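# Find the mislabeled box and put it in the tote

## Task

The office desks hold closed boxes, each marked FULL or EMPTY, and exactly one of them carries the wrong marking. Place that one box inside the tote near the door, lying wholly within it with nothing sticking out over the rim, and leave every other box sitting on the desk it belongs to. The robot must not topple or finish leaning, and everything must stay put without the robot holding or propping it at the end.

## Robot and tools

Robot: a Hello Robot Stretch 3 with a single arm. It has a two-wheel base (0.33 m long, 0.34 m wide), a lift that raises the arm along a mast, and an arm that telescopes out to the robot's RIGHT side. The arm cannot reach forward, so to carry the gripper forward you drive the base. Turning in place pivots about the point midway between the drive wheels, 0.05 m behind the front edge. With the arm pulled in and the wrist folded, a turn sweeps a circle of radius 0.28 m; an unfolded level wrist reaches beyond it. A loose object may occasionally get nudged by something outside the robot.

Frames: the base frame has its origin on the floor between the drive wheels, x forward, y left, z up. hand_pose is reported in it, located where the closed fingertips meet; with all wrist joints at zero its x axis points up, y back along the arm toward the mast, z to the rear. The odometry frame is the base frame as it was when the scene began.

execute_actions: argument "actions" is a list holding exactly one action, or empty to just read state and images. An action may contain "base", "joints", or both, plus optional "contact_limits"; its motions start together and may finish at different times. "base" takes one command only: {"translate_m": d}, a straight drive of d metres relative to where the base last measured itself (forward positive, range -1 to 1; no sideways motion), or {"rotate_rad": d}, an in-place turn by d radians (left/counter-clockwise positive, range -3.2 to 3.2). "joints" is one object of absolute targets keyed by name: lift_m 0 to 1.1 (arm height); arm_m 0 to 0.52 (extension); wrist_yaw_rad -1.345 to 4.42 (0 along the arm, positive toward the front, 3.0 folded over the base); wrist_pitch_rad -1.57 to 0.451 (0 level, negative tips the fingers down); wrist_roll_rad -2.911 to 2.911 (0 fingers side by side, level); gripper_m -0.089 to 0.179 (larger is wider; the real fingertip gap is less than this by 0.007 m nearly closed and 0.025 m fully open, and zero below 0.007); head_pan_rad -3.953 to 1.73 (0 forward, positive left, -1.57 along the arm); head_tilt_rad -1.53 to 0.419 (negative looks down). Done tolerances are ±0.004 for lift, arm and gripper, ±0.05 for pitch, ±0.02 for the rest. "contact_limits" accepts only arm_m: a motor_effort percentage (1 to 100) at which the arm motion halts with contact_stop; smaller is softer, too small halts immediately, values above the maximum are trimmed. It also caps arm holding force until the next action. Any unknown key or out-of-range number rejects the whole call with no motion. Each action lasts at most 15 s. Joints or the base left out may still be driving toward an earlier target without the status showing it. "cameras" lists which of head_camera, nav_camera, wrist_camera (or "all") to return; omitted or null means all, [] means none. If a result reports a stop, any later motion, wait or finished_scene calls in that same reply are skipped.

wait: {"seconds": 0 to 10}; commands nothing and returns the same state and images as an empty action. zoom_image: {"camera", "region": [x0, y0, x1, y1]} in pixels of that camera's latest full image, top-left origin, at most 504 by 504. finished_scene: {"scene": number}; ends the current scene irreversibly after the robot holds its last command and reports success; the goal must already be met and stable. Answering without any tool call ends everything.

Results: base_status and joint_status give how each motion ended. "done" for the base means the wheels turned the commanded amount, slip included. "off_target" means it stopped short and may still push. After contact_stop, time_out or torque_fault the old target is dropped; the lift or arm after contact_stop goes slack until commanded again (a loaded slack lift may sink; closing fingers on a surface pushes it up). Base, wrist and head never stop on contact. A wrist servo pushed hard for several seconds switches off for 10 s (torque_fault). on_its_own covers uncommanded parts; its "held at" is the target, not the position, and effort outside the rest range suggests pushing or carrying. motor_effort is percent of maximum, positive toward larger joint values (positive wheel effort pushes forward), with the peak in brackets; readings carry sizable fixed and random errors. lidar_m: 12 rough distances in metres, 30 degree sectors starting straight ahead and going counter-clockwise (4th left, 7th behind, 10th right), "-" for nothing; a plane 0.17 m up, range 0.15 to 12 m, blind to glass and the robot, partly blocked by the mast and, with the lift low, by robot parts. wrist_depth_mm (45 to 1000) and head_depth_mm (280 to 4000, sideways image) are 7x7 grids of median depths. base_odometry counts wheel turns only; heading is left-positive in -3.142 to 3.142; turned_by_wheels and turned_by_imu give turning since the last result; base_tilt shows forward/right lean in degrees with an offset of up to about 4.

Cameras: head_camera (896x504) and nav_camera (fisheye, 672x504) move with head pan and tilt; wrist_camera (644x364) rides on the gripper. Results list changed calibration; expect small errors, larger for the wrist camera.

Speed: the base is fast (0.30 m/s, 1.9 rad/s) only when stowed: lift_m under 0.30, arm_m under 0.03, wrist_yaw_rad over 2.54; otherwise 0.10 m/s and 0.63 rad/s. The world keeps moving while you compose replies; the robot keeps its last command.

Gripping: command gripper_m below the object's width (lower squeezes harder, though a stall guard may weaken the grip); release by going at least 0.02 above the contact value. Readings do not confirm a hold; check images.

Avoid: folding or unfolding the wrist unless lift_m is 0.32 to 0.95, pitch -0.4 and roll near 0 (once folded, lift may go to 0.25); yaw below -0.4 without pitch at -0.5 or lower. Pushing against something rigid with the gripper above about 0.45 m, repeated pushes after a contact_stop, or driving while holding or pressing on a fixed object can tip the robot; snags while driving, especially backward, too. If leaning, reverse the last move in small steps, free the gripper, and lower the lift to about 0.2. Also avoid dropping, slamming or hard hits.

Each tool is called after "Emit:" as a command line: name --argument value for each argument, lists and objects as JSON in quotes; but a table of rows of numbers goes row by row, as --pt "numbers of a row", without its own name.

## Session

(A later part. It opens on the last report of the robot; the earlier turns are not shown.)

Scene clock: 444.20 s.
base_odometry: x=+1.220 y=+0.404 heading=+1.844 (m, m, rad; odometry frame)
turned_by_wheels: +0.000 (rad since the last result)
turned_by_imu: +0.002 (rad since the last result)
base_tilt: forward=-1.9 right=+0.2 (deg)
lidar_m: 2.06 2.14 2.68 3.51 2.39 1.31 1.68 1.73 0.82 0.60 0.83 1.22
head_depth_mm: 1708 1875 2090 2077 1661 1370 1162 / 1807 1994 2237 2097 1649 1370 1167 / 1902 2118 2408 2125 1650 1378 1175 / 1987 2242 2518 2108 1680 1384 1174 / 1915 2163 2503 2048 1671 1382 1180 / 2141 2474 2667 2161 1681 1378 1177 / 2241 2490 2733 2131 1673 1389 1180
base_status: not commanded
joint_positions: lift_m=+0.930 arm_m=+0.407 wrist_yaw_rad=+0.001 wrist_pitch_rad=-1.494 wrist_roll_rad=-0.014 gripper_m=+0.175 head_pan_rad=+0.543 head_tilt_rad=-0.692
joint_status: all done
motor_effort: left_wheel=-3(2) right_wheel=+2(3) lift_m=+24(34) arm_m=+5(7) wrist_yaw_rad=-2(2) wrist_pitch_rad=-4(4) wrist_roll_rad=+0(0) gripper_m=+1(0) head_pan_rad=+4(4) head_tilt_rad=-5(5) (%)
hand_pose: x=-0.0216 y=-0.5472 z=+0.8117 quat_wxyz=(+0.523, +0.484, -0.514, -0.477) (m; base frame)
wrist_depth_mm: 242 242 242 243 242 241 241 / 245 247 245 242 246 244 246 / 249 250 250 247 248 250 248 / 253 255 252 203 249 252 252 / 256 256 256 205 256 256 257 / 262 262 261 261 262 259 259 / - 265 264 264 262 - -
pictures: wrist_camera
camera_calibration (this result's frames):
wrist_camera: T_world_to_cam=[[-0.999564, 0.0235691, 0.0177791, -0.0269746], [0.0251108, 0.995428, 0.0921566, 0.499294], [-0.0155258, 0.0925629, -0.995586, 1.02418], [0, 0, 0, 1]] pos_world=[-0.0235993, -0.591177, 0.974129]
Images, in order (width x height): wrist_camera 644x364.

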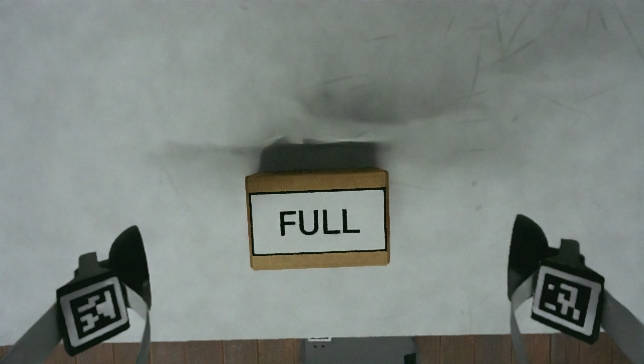

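Emit:
execute_actions --actions '[{"joints":{"lift_m":0.86,"gripper_m":0.14}}]' --cameras '["wrist_camera"]'

Emit:
execute_actions --actions '[{"joints":{"gripper_m":0.043}}]' --cameras '["wrist_camera"]'

Emit:
execute_actions --actions '[{"joints":{"lift_m":0.89}}]' --cameras '["wrist_camera"]'

Scene clock: 453.63 s.
base_odometry: x=+1.220 y=+0.404 heading=+1.844 (m, m, rad; odometry frame)
turned_by_wheels: +0.000 (rad since the last result)
turned_by_imu: +0.001 (rad since the last result)
base_tilt: forward=-1.9 right=+0.3 (deg)
lidar_m: 2.07 2.12 2.69 3.49 2.39 1.31 1.67 1.73 0.82 0.60 0.83 1.22
head_depth_mm: 1689 1871 2097 2090 1651 1367 1171 / 1802 1961 2245 2101 1655 1369 1160 / 1892 2113 2429 2102 1668 1370 1161 / 1983 2243 2522 2114 1688 1369 1170 / 1910 2163 2484 2026 1675 1383 1176 / 2132 2485 2661 2143 1677 1381 1177 / 2226 2503 2688 2120 1687 1387 1183
base_status: not commanded
joint_positions: lift_m=+0.860 arm_m=+0.407 wrist_yaw_rad=+0.001 wrist_pitch_rad=-1.494 wrist_roll_rad=-0.014 gripper_m=+0.140 head_pan_rad=+0.543 head_tilt_rad=-0.692
joint_status: all done
motor_effort: left_wheel=-2(3) right_wheel=+3(2) lift_m=+24(26) arm_m=+5(5) wrist_yaw_rad=-1(2) wrist_pitch_rad=-3(3) wrist_roll_rad=+0(0) gripper_m=+1(90) head_pan_rad=+3(4) head_tilt_rad=-5(6) (%)
hand_pose: x=-0.0216 y=-0.5472 z=+0.7417 quat_wxyz=(+0.523, +0.484, -0.514, -0.477) (m; base frame)
wrist_depth_mm: 175 174 174 175 174 174 173 / 178 177 178 177 176 177 176 / 181 179 180 181 179 179 178 / 183 182 181 147 181 182 181 / 186 185 134 134 134 184 185 / 189 - 137 135 137 - 186 / 191 192 191 191 192 190 189
pictures: wrist_camera
camera_calibration (this result's frames):
wrist_camera: T_world_to_cam=[[-0.999564, 0.0235691, 0.0177791, -0.0257302], [0.0251107, 0.995428, 0.0921569, 0.505745], [-0.0155258, 0.0925631, -0.995586, 0.9545], [0, 0, 0, 1]] pos_world=[-0.0235992, -0.591177, 0.904136]
Images, in order (width x height): wrist_camera 644x364.

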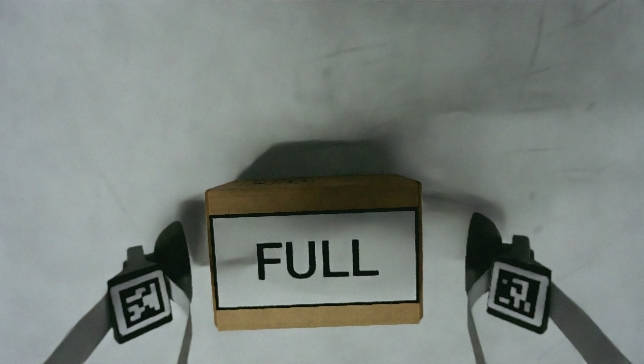

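Scene clock: 455.10 s.
base_odometry: x=+1.220 y=+0.404 heading=+1.844 (m, m, rad; odometry frame)
turned_by_wheels: +0.000 (rad since the last result)
turned_by_imu: +0.000 (rad since the last result)
base_tilt: forward=-1.9 right=+0.2 (deg)
lidar_m: 2.07 2.13 2.69 3.49 2.39 1.32 1.67 1.74 0.82 0.60 0.84 1.23
head_depth_mm: 1694 1873 2101 2082 1627 1373 1165 / 1779 1976 2254 2106 1652 1368 1176 / 1881 2110 2387 2126 1673 1376 1172 / 1979 2257 2473 2114 1675 1369 1169 / 1902 2154 2521 2067 1676 1381 1173 / 2125 2490 2656 2134 1675 1387 1178 / 2242 2524 2720 2129 1676 1386 1174
base_status: not commanded
joint_positions: lift_m=+0.860 arm_m=+0.407 wrist_yaw_rad=+0.001 wrist_pitch_rad=-1.494 wrist_roll_rad=-0.014 gripper_m=+0.044 head_pan_rad=+0.543 head_tilt_rad=-0.692
joint_status: all done
motor_effort: left_wheel=-2(2) right_wheel=+3(3) lift_m=+23(24) arm_m=+5(5) wrist_yaw_rad=-2(2) wrist_pitch_rad=-4(4) wrist_roll_rad=-1(0) gripper_m=-19(100) head_pan_rad=+3(3) head_tilt_rad=-5(6) (%)
hand_pose: x=-0.0216 y=-0.5472 z=+0.7417 quat_wxyz=(+0.523, +0.484, -0.514, -0.477) (m; base frame)
wrist_depth_mm: 174 175 175 174 174 174 173 / 177 176 177 177 176 176 176 / 179 179 180 179 179 179 179 / 183 183 181 145 180 183 181 / 186 185 130 129 129 184 185 / 189 189 131 131 131 187 188 / 192 192 192 191 189 191 189
pictures: wrist_camera
camera_calibration (this result's frames):
wrist_camera: T_world_to_cam=[[-0.999564, 0.0235693, 0.0177791, -0.0257301], [0.0251109, 0.995428, 0.0921569, 0.505745], [-0.0155257, 0.0925631, -0.995586, 0.9545], [0, 0, 0, 1]] pos_world=[-0.0235993, -0.591177, 0.904136]
Images, in order (width x height): wrist_camera 644x364.

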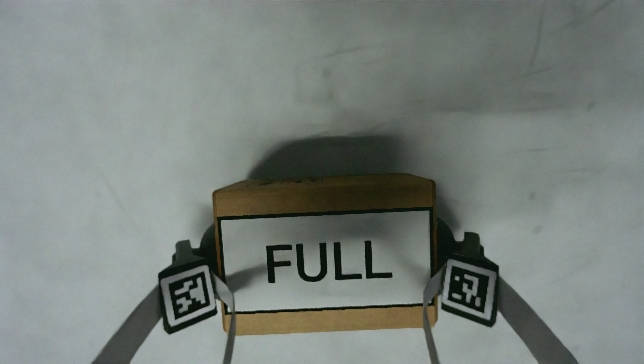

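Scene clock: 456.17 s.
base_odometry: x=+1.220 y=+0.404 heading=+1.844 (m, m, rad; odometry frame)
turned_by_wheels: +0.000 (rad since the last result)
turned_by_imu: +0.000 (rad since the last result)
base_tilt: forward=-2.0 right=+0.3 (deg)
lidar_m: 2.06 2.13 2.68 3.51 2.39 1.32 1.67 1.74 0.82 0.60 0.83 1.23
head_depth_mm: 1691 1876 2115 2069 1654 1360 1168 / 1787 2006 2233 2094 1667 1372 1164 / 1900 2108 2382 2114 1660 1383 1168 / 1987 2248 2520 2112 1676 1362 1170 / 1905 2165 2471 2053 1671 1379 1176 / 2118 2464 2683 2156 1663 1379 1171 / 2236 2528 2711 2142 1681 1392 1172
base_status: not commanded
joint_positions: lift_m=+0.890 arm_m=+0.407 wrist_yaw_rad=+0.001 wrist_pitch_rad=-1.494 wrist_roll_rad=-0.014 gripper_m=+0.044 head_pan_rad=+0.543 head_tilt_rad=-0.692
joint_status: all done
motor_effort: left_wheel=-2(2) right_wheel=+3(2) lift_m=+38(38) arm_m=+5(5) wrist_yaw_rad=-2(2) wrist_pitch_rad=-3(3) wrist_roll_rad=+0(0) gripper_m=-20(19) head_pan_rad=+3(4) head_tilt_rad=-6(5) (%)
hand_pose: x=-0.0216 y=-0.5472 z=+0.7711 quat_wxyz=(+0.523, +0.484, -0.514, -0.477) (m; base frame)
wrist_depth_mm: 203 204 203 203 203 201 201 / 204 206 207 205 206 205 204 / 209 210 210 209 209 208 207 / 212 213 212 145 210 213 210 / 217 215 130 130 130 215 213 / 219 218 131 132 132 218 216 / 222 223 223 223 220 222 221
pictures: wrist_camera
camera_calibration (this result's frames):
wrist_camera: T_world_to_cam=[[-0.999564, 0.023569, 0.0177793, -0.0262528], [0.0251108, 0.995427, 0.0921649, 0.503029], [-0.0155258, 0.0925712, -0.995585, 0.983754], [0, 0, 0, 1]] pos_world=[-0.0235993, -0.591177, 0.933516]
Images, in order (width x height): wrist_camera 644x364.

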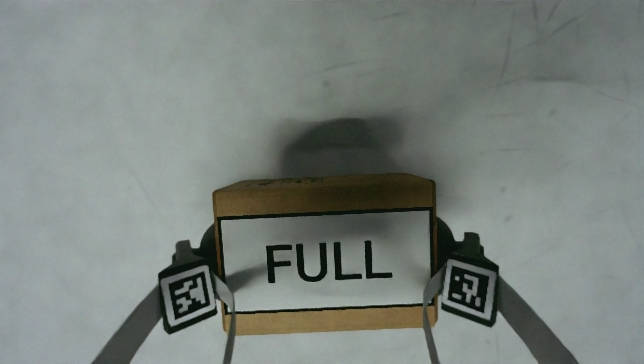

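Emit:
execute_actions --actions '[{"base":{"rotate_rad":0.6},"joints":{"arm_m":0.25,"head_pan_rad":0,"head_tilt_rad":-1.0}}]' --cameras '["wrist_camera"]'

Emit:
execute_actions --actions '[{"base":{"translate_m":1.0},"joints":{"lift_m":0.36}}]' --cameras '["head_camera","wrist_camera"]'

Scene clock: 476.27 s.
base_odometry: x=+1.220 y=+0.404 heading=+2.443 (m, m, rad; odometry frame)
turned_by_wheels: +0.600 (rad since the last result)
turned_by_imu: +0.605 (rad since the last result)
base_tilt: forward=-1.9 right=+0.2 (deg)
lidar_m: 2.15 3.19 3.51 2.16 1.70 1.67 1.65 0.83 0.60 0.83 1.22 2.07
head_depth_mm: 1850 2081 1845 1568 1369 1208 1082 / 1973 2165 1838 1566 1372 1214 1083 / 2066 2233 1832 1574 1371 1216 1093 / 2151 2117 1836 1561 1370 1212 1096 / 2273 2213 1836 1567 1359 1218 1090 / 2396 2232 1848 1588 1367 1214 1089 / 2480 2226 1847 1569 1376 1216 1082
base_status: done
joint_positions: lift_m=+0.890 arm_m=+0.250 wrist_yaw_rad=+0.001 wrist_pitch_rad=-1.494 wrist_roll_rad=-0.014 gripper_m=+0.044 head_pan_rad=+0.007 head_tilt_rad=-0.988
joint_status: all done
motor_effort: left_wheel=-2(9) right_wheel=+3(9) lift_m=+38(38) arm_m=-4(3) wrist_yaw_rad=-1(1) wrist_pitch_rad=-3(4) wrist_roll_rad=+0(0) gripper_m=-19(20) head_pan_rad=-3(33) head_tilt_rad=-8(36) (%)
hand_pose: x=-0.0216 y=-0.3909 z=+0.7711 quat_wxyz=(+0.523, +0.484, -0.514, -0.477) (m; base frame)
wrist_depth_mm: 917 871 871 219 203 203 202 / 923 930 930 921 207 205 205 / 950 912 910 945 934 209 209 / 938 964 940 144 934 928 211 / 934 958 131 129 129 949 942 / 984 972 131 132 131 990 984 / - 983 981 133 962 962 986
pictures: wrist_camera
camera_calibration (this result's frames):
wrist_camera: T_world_to_cam=[[-0.999564, 0.0235609, 0.0177836, -0.0299421], [0.0251055, 0.995413, 0.0923187, 0.347362], [-0.0155269, 0.0927249, -0.995571, 0.969339], [0, 0, 0, 1]] pos_world=[-0.023599, -0.434945, 0.93351]
Images, in order (width x height): wrist_camera 644x364.

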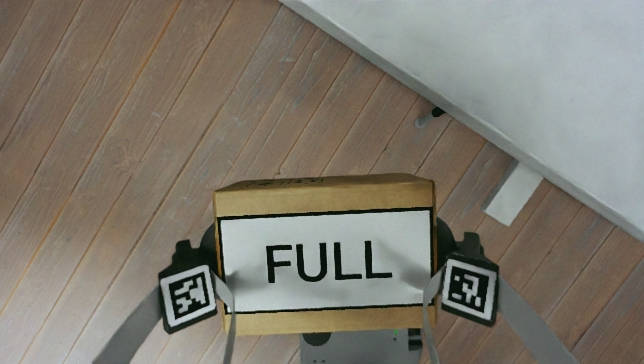

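Scene clock: 487.43 s.
base_odometry: x=+0.454 y=+1.047 heading=+2.443 (m, m, rad; odometry frame)
turned_by_wheels: +0.000 (rad since the last result)
turned_by_imu: +0.002 (rad since the last result)
base_tilt: forward=-1.9 right=+0.2 (deg)
lidar_m: 1.16 1.75 2.52 2.72 2.55 2.03 2.40 1.39 1.34 1.68 1.26 1.23
head_depth_mm: 1107 1282 1501 1561 1367 1211 1088 / 1170 1362 1624 1580 1367 1210 1090 / 1242 1454 1716 1565 1370 1216 1099 / 1185 1402 1696 1498 1339 1212 1097 / 1082 1565 1717 1569 1372 1219 1094 / 1455 1769 1759 1578 1367 1215 1086 / 1582 1837 1806 1565 1367 1221 1086
base_status: done
joint_positions: lift_m=+0.360 arm_m=+0.250 wrist_yaw_rad=+0.001 wrist_pitch_rad=-1.494 wrist_roll_rad=-0.014 gripper_m=+0.044 head_pan_rad=+0.007 head_tilt_rad=-0.988
joint_status: all done
motor_effort: left_wheel=-3(4) right_wheel=+2(7) lift_m=+24(37) arm_m=-4(4) wrist_yaw_rad=-2(1) wrist_pitch_rad=-3(4) wrist_roll_rad=+0(0) gripper_m=-19(19) head_pan_rad=-3(3) head_tilt_rad=-8(8) (%)
hand_pose: x=-0.0216 y=-0.3909 z=+0.2417 quat_wxyz=(+0.523, +0.484, -0.514, -0.477) (m; base frame)
wrist_depth_mm: 391 389 388 386 387 387 390 / 393 396 399 397 390 388 386 / 393 404 397 395 397 397 400 / 410 404 402 145 400 401 401 / 409 414 130 130 130 412 411 / 416 415 132 131 131 413 415 / 424 422 423 420 419 419 421
pictures: head_camera (sideways: a quarter turn clockwise sets it upright), wrist_camera
camera_calibration (this result's frames):
head_camera: T_world_to_cam=[[-0.829219, 0.0459111, -0.557035, 0.746358], [0.0405202, 0.998936, 0.0220133, -0.0298706], [0.557453, -0.00431725, -0.830198, 1.03199], [0, 0, 0, 1]] pos_world=[0.0448167, 0.0000280646, 1.27316]
wrist_camera: T_world_to_cam=[[-0.999564, 0.0235607, 0.0177839, -0.020528], [0.0251055, 0.995412, 0.0923313, 0.396222], [-0.0155269, 0.0927375, -0.99557, 0.442296], [0, 0, 0, 1]] pos_world=[-0.023599, -0.434938, 0.404118]
Images, in order (width x height): head_camera 896x504, wrist_camera 644x364.

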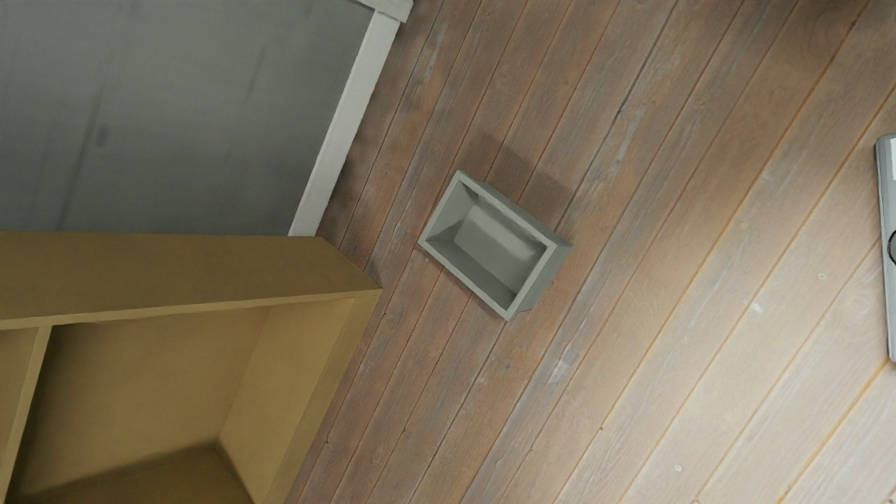

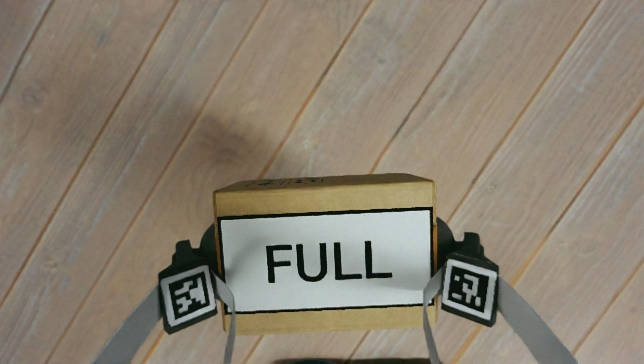

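Emit:
execute_actions --actions '[{"base":{"translate_m":0.17},"joints":{"wrist_yaw_rad":1.02,"arm_m":0.35}}]' --cameras '[]'

Emit:
execute_actions --actions '[{"base":{"rotate_rad":1.51},"joints":{"arm_m":0.425,"head_pan_rad":-1.57,"head_tilt_rad":-1.05}}]' --cameras '["head_camera","wrist_camera"]'

Scene clock: 508.13 s.
base_odometry: x=+0.323 y=+1.156 heading=+2.443 (m, m, rad; odometry frame)
turned_by_wheels: +0.000 (rad since the last result)
turned_by_imu: +0.001 (rad since the last result)
base_tilt: forward=-1.9 right=+0.2 (deg)
lidar_m: 0.99 1.59 2.42 2.68 2.70 2.17 1.91 1.54 1.43 1.50 1.13 1.09
head_depth_mm: 977 1122 1327 1524 1360 1204 1093 / 1034 1203 1431 1578 1370 1205 1084 / 1098 1296 1550 1560 1339 1215 1093 / 1019 1206 1472 1565 1356 1209 1092 / 927 1350 1631 1545 1339 1214 1097 / 1083 1561 1693 1561 1369 1215 1091 / 1367 1679 1751 1565 1366 1214 1093
base_status: done
joint_positions: lift_m=+0.360 arm_m=+0.350 wrist_yaw_rad=+1.017 wrist_pitch_rad=-1.494 wrist_roll_rad=-0.014 gripper_m=+0.044 head_pan_rad=+0.007 head_tilt_rad=-0.988
joint_status: all done
motor_effort: left_wheel=-2(4) right_wheel=+3(7) lift_m=+24(24) arm_m=+5(4) wrist_yaw_rad=+2(3) wrist_pitch_rad=-3(3) wrist_roll_rad=+0(0) gripper_m=-19(20) head_pan_rad=-3(2) head_tilt_rad=-8(8) (%)
hand_pose: x=-0.0253 y=-0.4924 z=+0.2417 quat_wxyz=(+0.689, +0.673, -0.214, -0.163) (m; base frame)
wrist_depth_mm: 387 389 389 387 389 387 384 / 396 392 387 393 394 391 386 / 398 402 398 395 395 395 398 / 410 407 401 145 404 409 402 / 409 414 130 129 129 404 407 / 419 418 131 132 132 421 418 / - 427 428 425 429 422 419
pictures: none
No camera images: the call's "cameras" was empty. Leave "cameras" out to get every camera's image.

Scene clock: 511.47 s.
base_odometry: x=+0.323 y=+1.156 heading=-2.330 (m, m, rad; odometry frame)
turned_by_wheels: +1.510 (rad since the last result)
turned_by_imu: +1.518 (rad since the last result)
base_tilt: forward=-1.9 right=+0.3 (deg)
lidar_m: 2.69 2.47 2.17 2.68 1.96 1.43 1.60 1.14 1.09 1.00 1.51 2.88
head_depth_mm: 990 1157 1390 1518 1339 1196 1097 / 1041 1233 1490 1503 1344 1198 - / 1093 1303 1599 1518 1323 1212 - / 1134 1347 1650 1394 1319 1200 - / 973 1150 1516 1503 1310 1197 1088 / 1229 1516 1642 1515 1343 1195 1090 / 1327 1655 1673 1510 1341 1196 1085
base_status: done
joint_positions: lift_m=+0.360 arm_m=+0.425 wrist_yaw_rad=+1.017 wrist_pitch_rad=-1.495 wrist_roll_rad=-0.014 gripper_m=+0.044 head_pan_rad=-1.563 head_tilt_rad=-1.037
joint_status: all done
motor_effort: left_wheel=-2(9) right_wheel=+3(8) lift_m=+24(24) arm_m=+5(8) wrist_yaw_rad=+3(3) wrist_pitch_rad=-3(3) wrist_roll_rad=+0(0) gripper_m=-20(20) head_pan_rad=-3(37) head_tilt_rad=-8(19) (%)
hand_pose: x=-0.0254 y=-0.5674 z=+0.2417 quat_wxyz=(+0.689, +0.673, -0.214, -0.163) (m; base frame)
wrist_depth_mm: 391 381 388 388 387 384 382 / 398 392 303 313 305 277 392 / 406 395 386 394 395 333 393 / 403 402 285 145 392 330 406 / 407 409 130 130 129 330 403 / 416 419 132 131 131 414 414 / 424 427 430 421 421 425 420
pictures: head_camera (sideways: a quarter turn clockwise sets it upright), wrist_camera
camera_calibration (this result's frames):
head_camera: T_world_to_cam=[[0.0450982, 0.855737, -0.515442, 0.686842], [0.998974, -0.0408173, 0.0196395, -0.0326253], [-0.00423274, -0.515799, -0.856699, 1.06987], [0, 0, 0, 1]] pos_world=[0.00614504, -0.0372501, 1.27122]
wrist_camera: T_world_to_cam=[[-0.546343, -0.837373, 0.0177982, -0.497123], [-0.832985, 0.545453, 0.0928305, 0.294787], [-0.0874418, 0.0358917, -0.995523, 0.424516], [0, 0, 0, 1]] pos_world=[0.0110746, -0.592306, 0.404098]
Images, in order (width x height): head_camera 896x504, wrist_camera 644x364.

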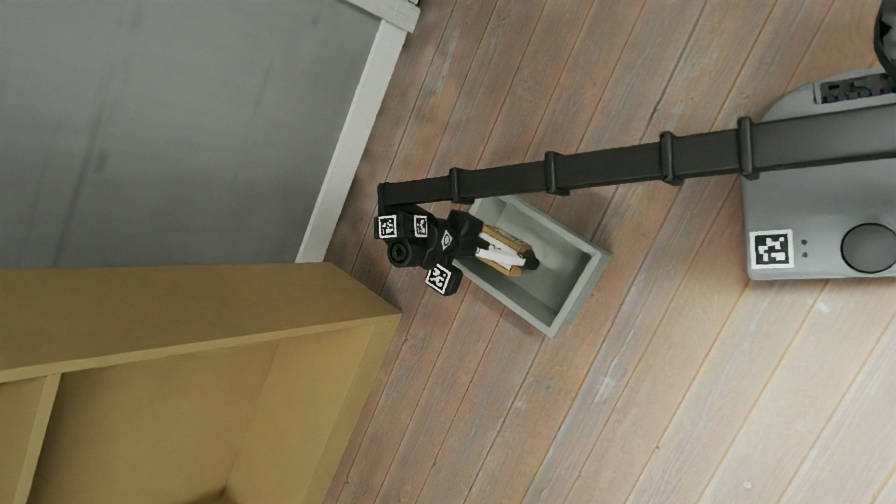

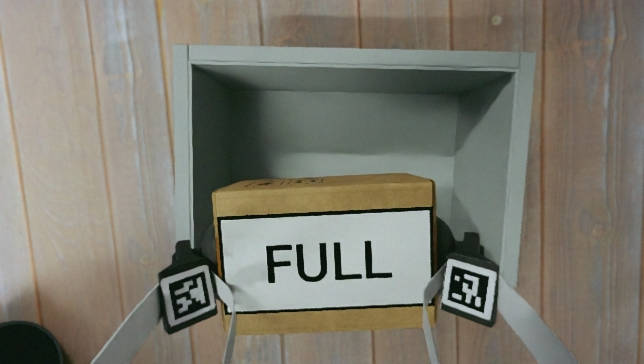

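Emit:
execute_actions --actions '[{"base":{"translate_m":0.01},"joints":{"arm_m":0.46,"lift_m":0.16}}]' --cameras '["head_camera","wrist_camera"]'

Scene clock: 523.97 s.
base_odometry: x=+0.317 y=+1.149 heading=-2.330 (m, m, rad; odometry frame)
turned_by_wheels: +0.000 (rad since the last result)
turned_by_imu: +0.001 (rad since the last result)
base_tilt: forward=-2.0 right=+0.3 (deg)
lidar_m: 2.69 2.47 2.17 2.69 1.96 1.43 1.60 1.15 1.10 0.99 1.52 2.41
head_depth_mm: 992 1163 1390 1517 1333 1196 1082 / 1041 1222 1499 1515 1341 1195 - / 1109 1319 1607 1538 1336 1220 - / 1124 1334 1637 1544 1306 1197 - / 956 1158 1507 1508 1320 1198 1089 / 1250 1528 1625 1519 1337 1203 1085 / 1342 1651 1668 1517 1337 1201 1081
base_status: done
joint_positions: lift_m=+0.160 arm_m=+0.460 wrist_yaw_rad=+1.017 wrist_pitch_rad=-1.495 wrist_roll_rad=-0.014 gripper_m=+0.044 head_pan_rad=-1.563 head_tilt_rad=-1.037
joint_status: all done
motor_effort: left_wheel=-2(4) right_wheel=+2(7) lift_m=+24(25) arm_m=+5(7) wrist_yaw_rad=+2(3) wrist_pitch_rad=-3(3) wrist_roll_rad=+0(0) gripper_m=-18(18) head_pan_rad=-3(3) head_tilt_rad=-8(8) (%)
hand_pose: x=-0.0254 y=-0.6024 z=+0.0417 quat_wxyz=(+0.689, +0.673, -0.214, -0.163) (m; base frame)
wrist_depth_mm: 120 113 110 108 106 105 103 / 168 194 192 187 181 175 151 / 173 197 197 197 196 194 161 / 176 199 197 145 197 197 160 / 175 201 130 129 129 201 159 / 176 207 132 132 131 203 159 / 178 207 209 203 207 209 159
pictures: head_camera (sideways: a quarter turn clockwise sets it upright), wrist_camera
camera_calibration (this result's frames):
head_camera: T_world_to_cam=[[0.0451893, 0.855732, -0.515442, 0.686841], [0.998969, -0.0409237, 0.0196395, -0.0326253], [-0.00428765, -0.515798, -0.856699, 1.06987], [0, 0, 0, 1]] pos_world=[0.00614107, -0.0372501, 1.27122]
wrist_camera: T_world_to_cam=[[-0.546342, -0.837373, 0.0177989, -0.522842], [-0.832983, 0.545452, 0.0928567, 0.332417], [-0.0874641, 0.0359054, -0.99552, 0.226675], [0, 0, 0, 1]] pos_world=[0.0110724, -0.62727, 0.204098]
Images, in order (width x height): head_camera 896x504, wrist_camera 644x364.

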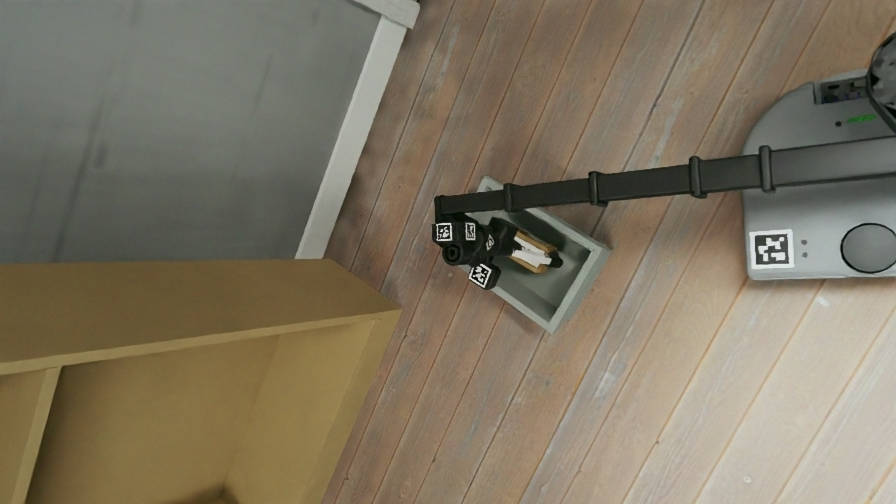

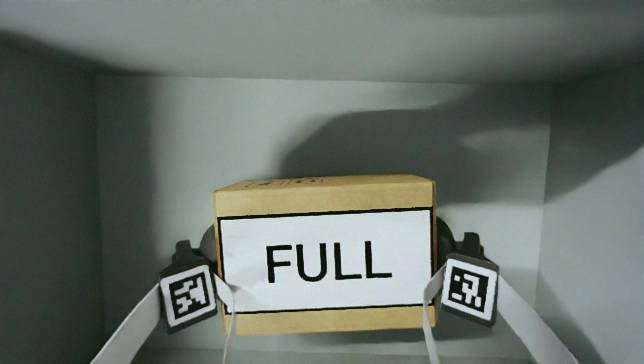

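Floor depth 201 vs 185 at grasp; lower 0.017.

Emit:
execute_actions --actions '[{"joints":{"lift_m":0.143}}]' --cameras '[]'

Emit:
execute_actions --actions '[{"joints":{"gripper_m":0.135}}]' --cameras '["wrist_camera"]'

Emit:
execute_actions --actions '[{"joints":{"lift_m":0.28,"head_pan_rad":0.6,"head_tilt_rad":-0.3}}]'

Scene clock: 531.53 s.
base_odometry: x=+0.317 y=+1.149 heading=-2.330 (m, m, rad; odometry frame)
turned_by_wheels: +0.000 (rad since the last result)
turned_by_imu: +0.001 (rad since the last result)
base_tilt: forward=-2.0 right=+0.2 (deg)
lidar_m: 2.69 2.46 2.17 2.69 1.97 1.44 1.60 1.15 1.10 0.99 1.51 2.40
head_depth_mm: 1002 1161 1384 1511 1340 1193 1089 / 1049 1235 1496 1504 1343 1194 - / 1103 1310 1600 1545 1333 1216 - / 1117 1343 1641 1550 1309 1193 - / 961 1154 1517 1525 1325 1204 1087 / 1250 1530 1634 1516 1344 1195 1088 / 1325 1669 1685 1518 1336 1201 1077
base_status: not commanded
joint_positions: lift_m=+0.143 arm_m=+0.460 wrist_yaw_rad=+1.017 wrist_pitch_rad=-1.495 wrist_roll_rad=-0.014 gripper_m=+0.044 head_pan_rad=-1.563 head_tilt_rad=-1.037
joint_status: all done
motor_effort: left_wheel=-2(3) right_wheel=+3(3) lift_m=+24(24) arm_m=+5(5) wrist_yaw_rad=+3(3) wrist_pitch_rad=-3(3) wrist_roll_rad=+0(0) gripper_m=-19(19) head_pan_rad=-3(3) head_tilt_rad=-9(9) (%)
hand_pose: x=-0.0254 y=-0.6024 z=+0.0247 quat_wxyz=(+0.689, +0.673, -0.214, -0.163) (m; base frame)
wrist_depth_mm: 120 113 110 108 106 105 103 / 168 176 177 176 177 176 151 / 173 179 179 179 178 178 161 / 175 183 181 145 179 180 160 / 176 185 130 130 129 183 160 / 176 189 132 131 131 185 159 / 177 191 191 189 190 190 158
pictures: none
No camera images: the call's "cameras" was empty. Leave "cameras" out to get every camera's image.

Scene clock: 532.93 s.
base_odometry: x=+0.317 y=+1.149 heading=-2.330 (m, m, rad; odometry frame)
turned_by_wheels: +0.000 (rad since the last result)
turned_by_imu: +0.000 (rad since the last result)
base_tilt: forward=-1.9 right=+0.2 (deg)
lidar_m: 2.68 2.47 2.17 2.70 1.96 1.44 1.60 1.15 1.10 0.99 1.52 2.42
head_depth_mm: 998 1165 1385 1508 1339 1199 1085 / 1049 1229 1497 1512 1341 1196 - / 1104 1314 1608 1557 1336 1217 - / 1122 1343 1636 1541 1315 1202 - / 963 1163 1519 1523 1323 1200 1083 / 1241 1535 1641 1512 1337 1191 1090 / 1332 1667 1673 1517 1337 1196 1088
base_status: not commanded
joint_positions: lift_m=+0.143 arm_m=+0.460 wrist_yaw_rad=+1.017 wrist_pitch_rad=-1.495 wrist_roll_rad=-0.014 gripper_m=+0.135 head_pan_rad=-1.563 head_tilt_rad=-1.037
joint_status: all done
motor_effort: left_wheel=-2(3) right_wheel=+3(3) lift_m=+24(24) arm_m=+5(5) wrist_yaw_rad=+3(2) wrist_pitch_rad=-3(3) wrist_roll_rad=+0(0) gripper_m=+0(90) head_pan_rad=-3(3) head_tilt_rad=-9(8) (%)
hand_pose: x=-0.0254 y=-0.6024 z=+0.0247 quat_wxyz=(+0.689, +0.673, -0.214, -0.163) (m; base frame)
wrist_depth_mm: 120 112 110 108 106 104 103 / 167 177 177 176 177 176 151 / 172 179 179 179 179 180 161 / 174 183 182 143 179 181 160 / 175 185 133 133 134 183 160 / 176 189 136 135 136 - 159 / 172 193 191 192 190 191 148
pictures: wrist_camera
camera_calibration (this result's frames):
wrist_camera: T_world_to_cam=[[-0.546342, -0.837373, 0.0177988, -0.52254], [-0.832983, 0.545452, 0.0928564, 0.333995], [-0.0874639, 0.0359053, -0.99552, 0.209752], [0, 0, 0, 1]] pos_world=[0.0110725, -0.62727, 0.187099]
Images, in order (width x height): wrist_camera 644x364.

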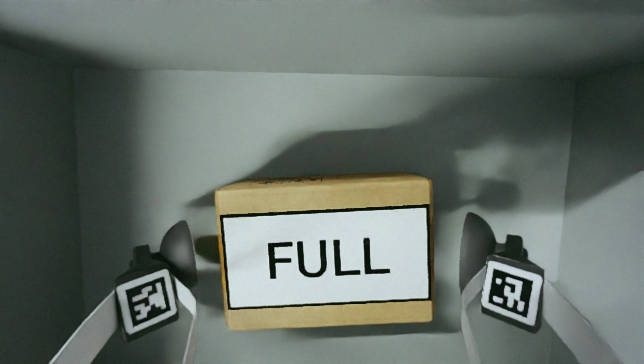

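Scene clock: 535.00 s.
base_odometry: x=+0.317 y=+1.149 heading=-2.330 (m, m, rad; odometry frame)
turned_by_wheels: +0.000 (rad since the last result)
turned_by_imu: +0.001 (rad since the last result)
base_tilt: forward=-1.9 right=+0.3 (deg)
lidar_m: 2.69 2.46 2.17 2.69 1.97 1.43 1.60 1.15 1.10 0.99 1.51 2.42
head_depth_mm: 3189 3363 3570 3756 2692 1920 1491 / 3034 3210 3373 3572 2755 1927 1485 / 2844 2974 3162 3344 2775 1935 1505 / 2633 2822 2924 3108 2688 1951 1494 / 2536 2647 2755 2769 2792 1964 1518 / 2364 2482 2665 2647 2794 1993 1525 / 2289 2381 2475 2491 2648 1988 1512
base_status: not commanded
joint_positions: lift_m=+0.280 arm_m=+0.460 wrist_yaw_rad=+1.017 wrist_pitch_rad=-1.495 wrist_roll_rad=-0.014 gripper_m=+0.135 head_pan_rad=+0.593 head_tilt_rad=-0.310
joint_status: all done
motor_effort: left_wheel=-3(2) right_wheel=+3(3) lift_m=+37(38) arm_m=+5(5) wrist_yaw_rad=+3(2) wrist_pitch_rad=-3(3) wrist_roll_rad=+0(0) gripper_m=+1(1) head_pan_rad=+3(37) head_tilt_rad=+7(49) (%)
hand_pose: x=-0.0254 y=-0.6024 z=+0.1611 quat_wxyz=(+0.689, +0.673, -0.214, -0.163) (m; base frame)
wrist_depth_mm: 313 310 309 307 307 307 305 / 315 199 196 195 194 202 309 / 319 240 315 317 312 242 314 / 321 243 322 270 322 241 320 / 327 226 326 272 326 217 326 / 334 213 310 312 319 - 330 / 338 215 225 226 228 218 337
pictures: head_camera (sideways: a quarter turn clockwise sets it upright), nav_camera (sideways: a quarter turn counterclockwise sets it upright), wrist_camera
camera_calibration (this result's frames):
head_camera: T_world_to_cam=[[-0.274786, -0.122702, -0.953644, 1.26001], [-0.538624, 0.841236, 0.0469619, -0.0588496], [0.796478, 0.52656, -0.297251, 0.337215], [0, 0, 0, 1]] pos_world=[0.0459509, 0.0265483, 1.3046]
nav_camera: T_world_to_cam=[[0.312511, 0.14458, 0.938847, -1.17979], [0.565505, -0.822442, -0.0615838, 0.126667], [0.763243, 0.550169, -0.338783, 0.386587], [0, 0, 0, 1]] pos_world=[0.00200734, 0.0620635, 1.24642]
wrist_camera: T_world_to_cam=[[-0.546342, -0.837373, 0.0177989, -0.524969], [-0.832983, 0.545451, 0.0928567, 0.321329], [-0.0874641, 0.0359054, -0.99552, 0.345551], [0, 0, 0, 1]] pos_world=[0.0110724, -0.627271, 0.323509]
Images, in order (width x height): head_camera 896x504, nav_camera 672x504, wrist_camera 644x364.

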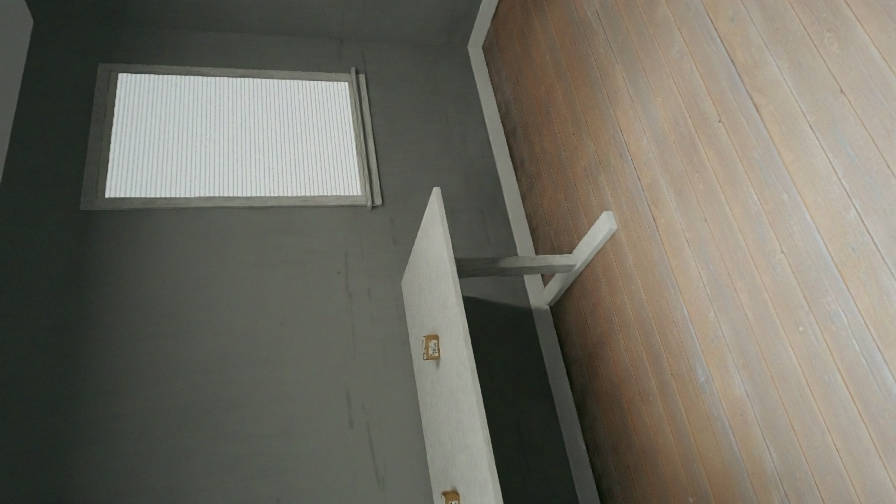

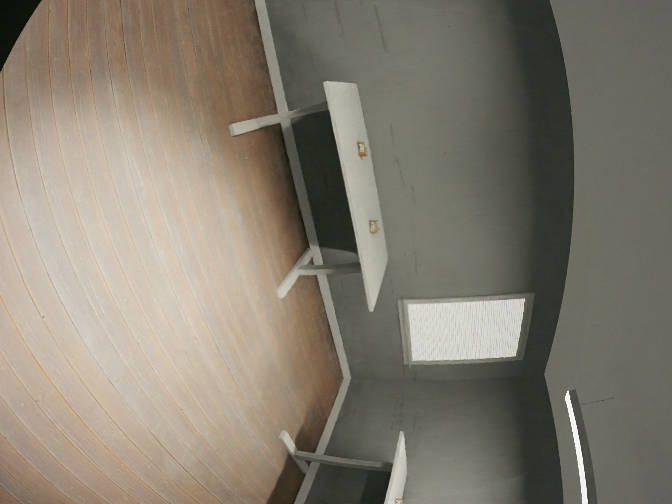

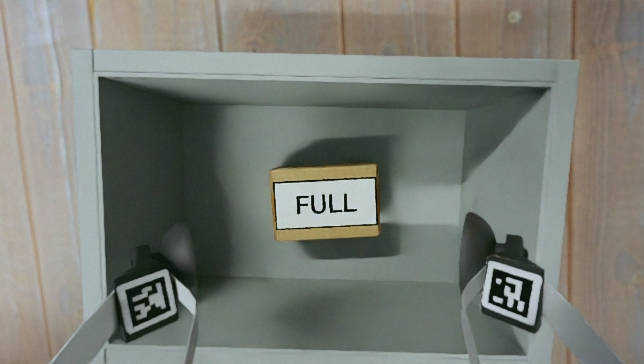

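Emit:
finished_scene --scene 1

The scene is finished: the task was done.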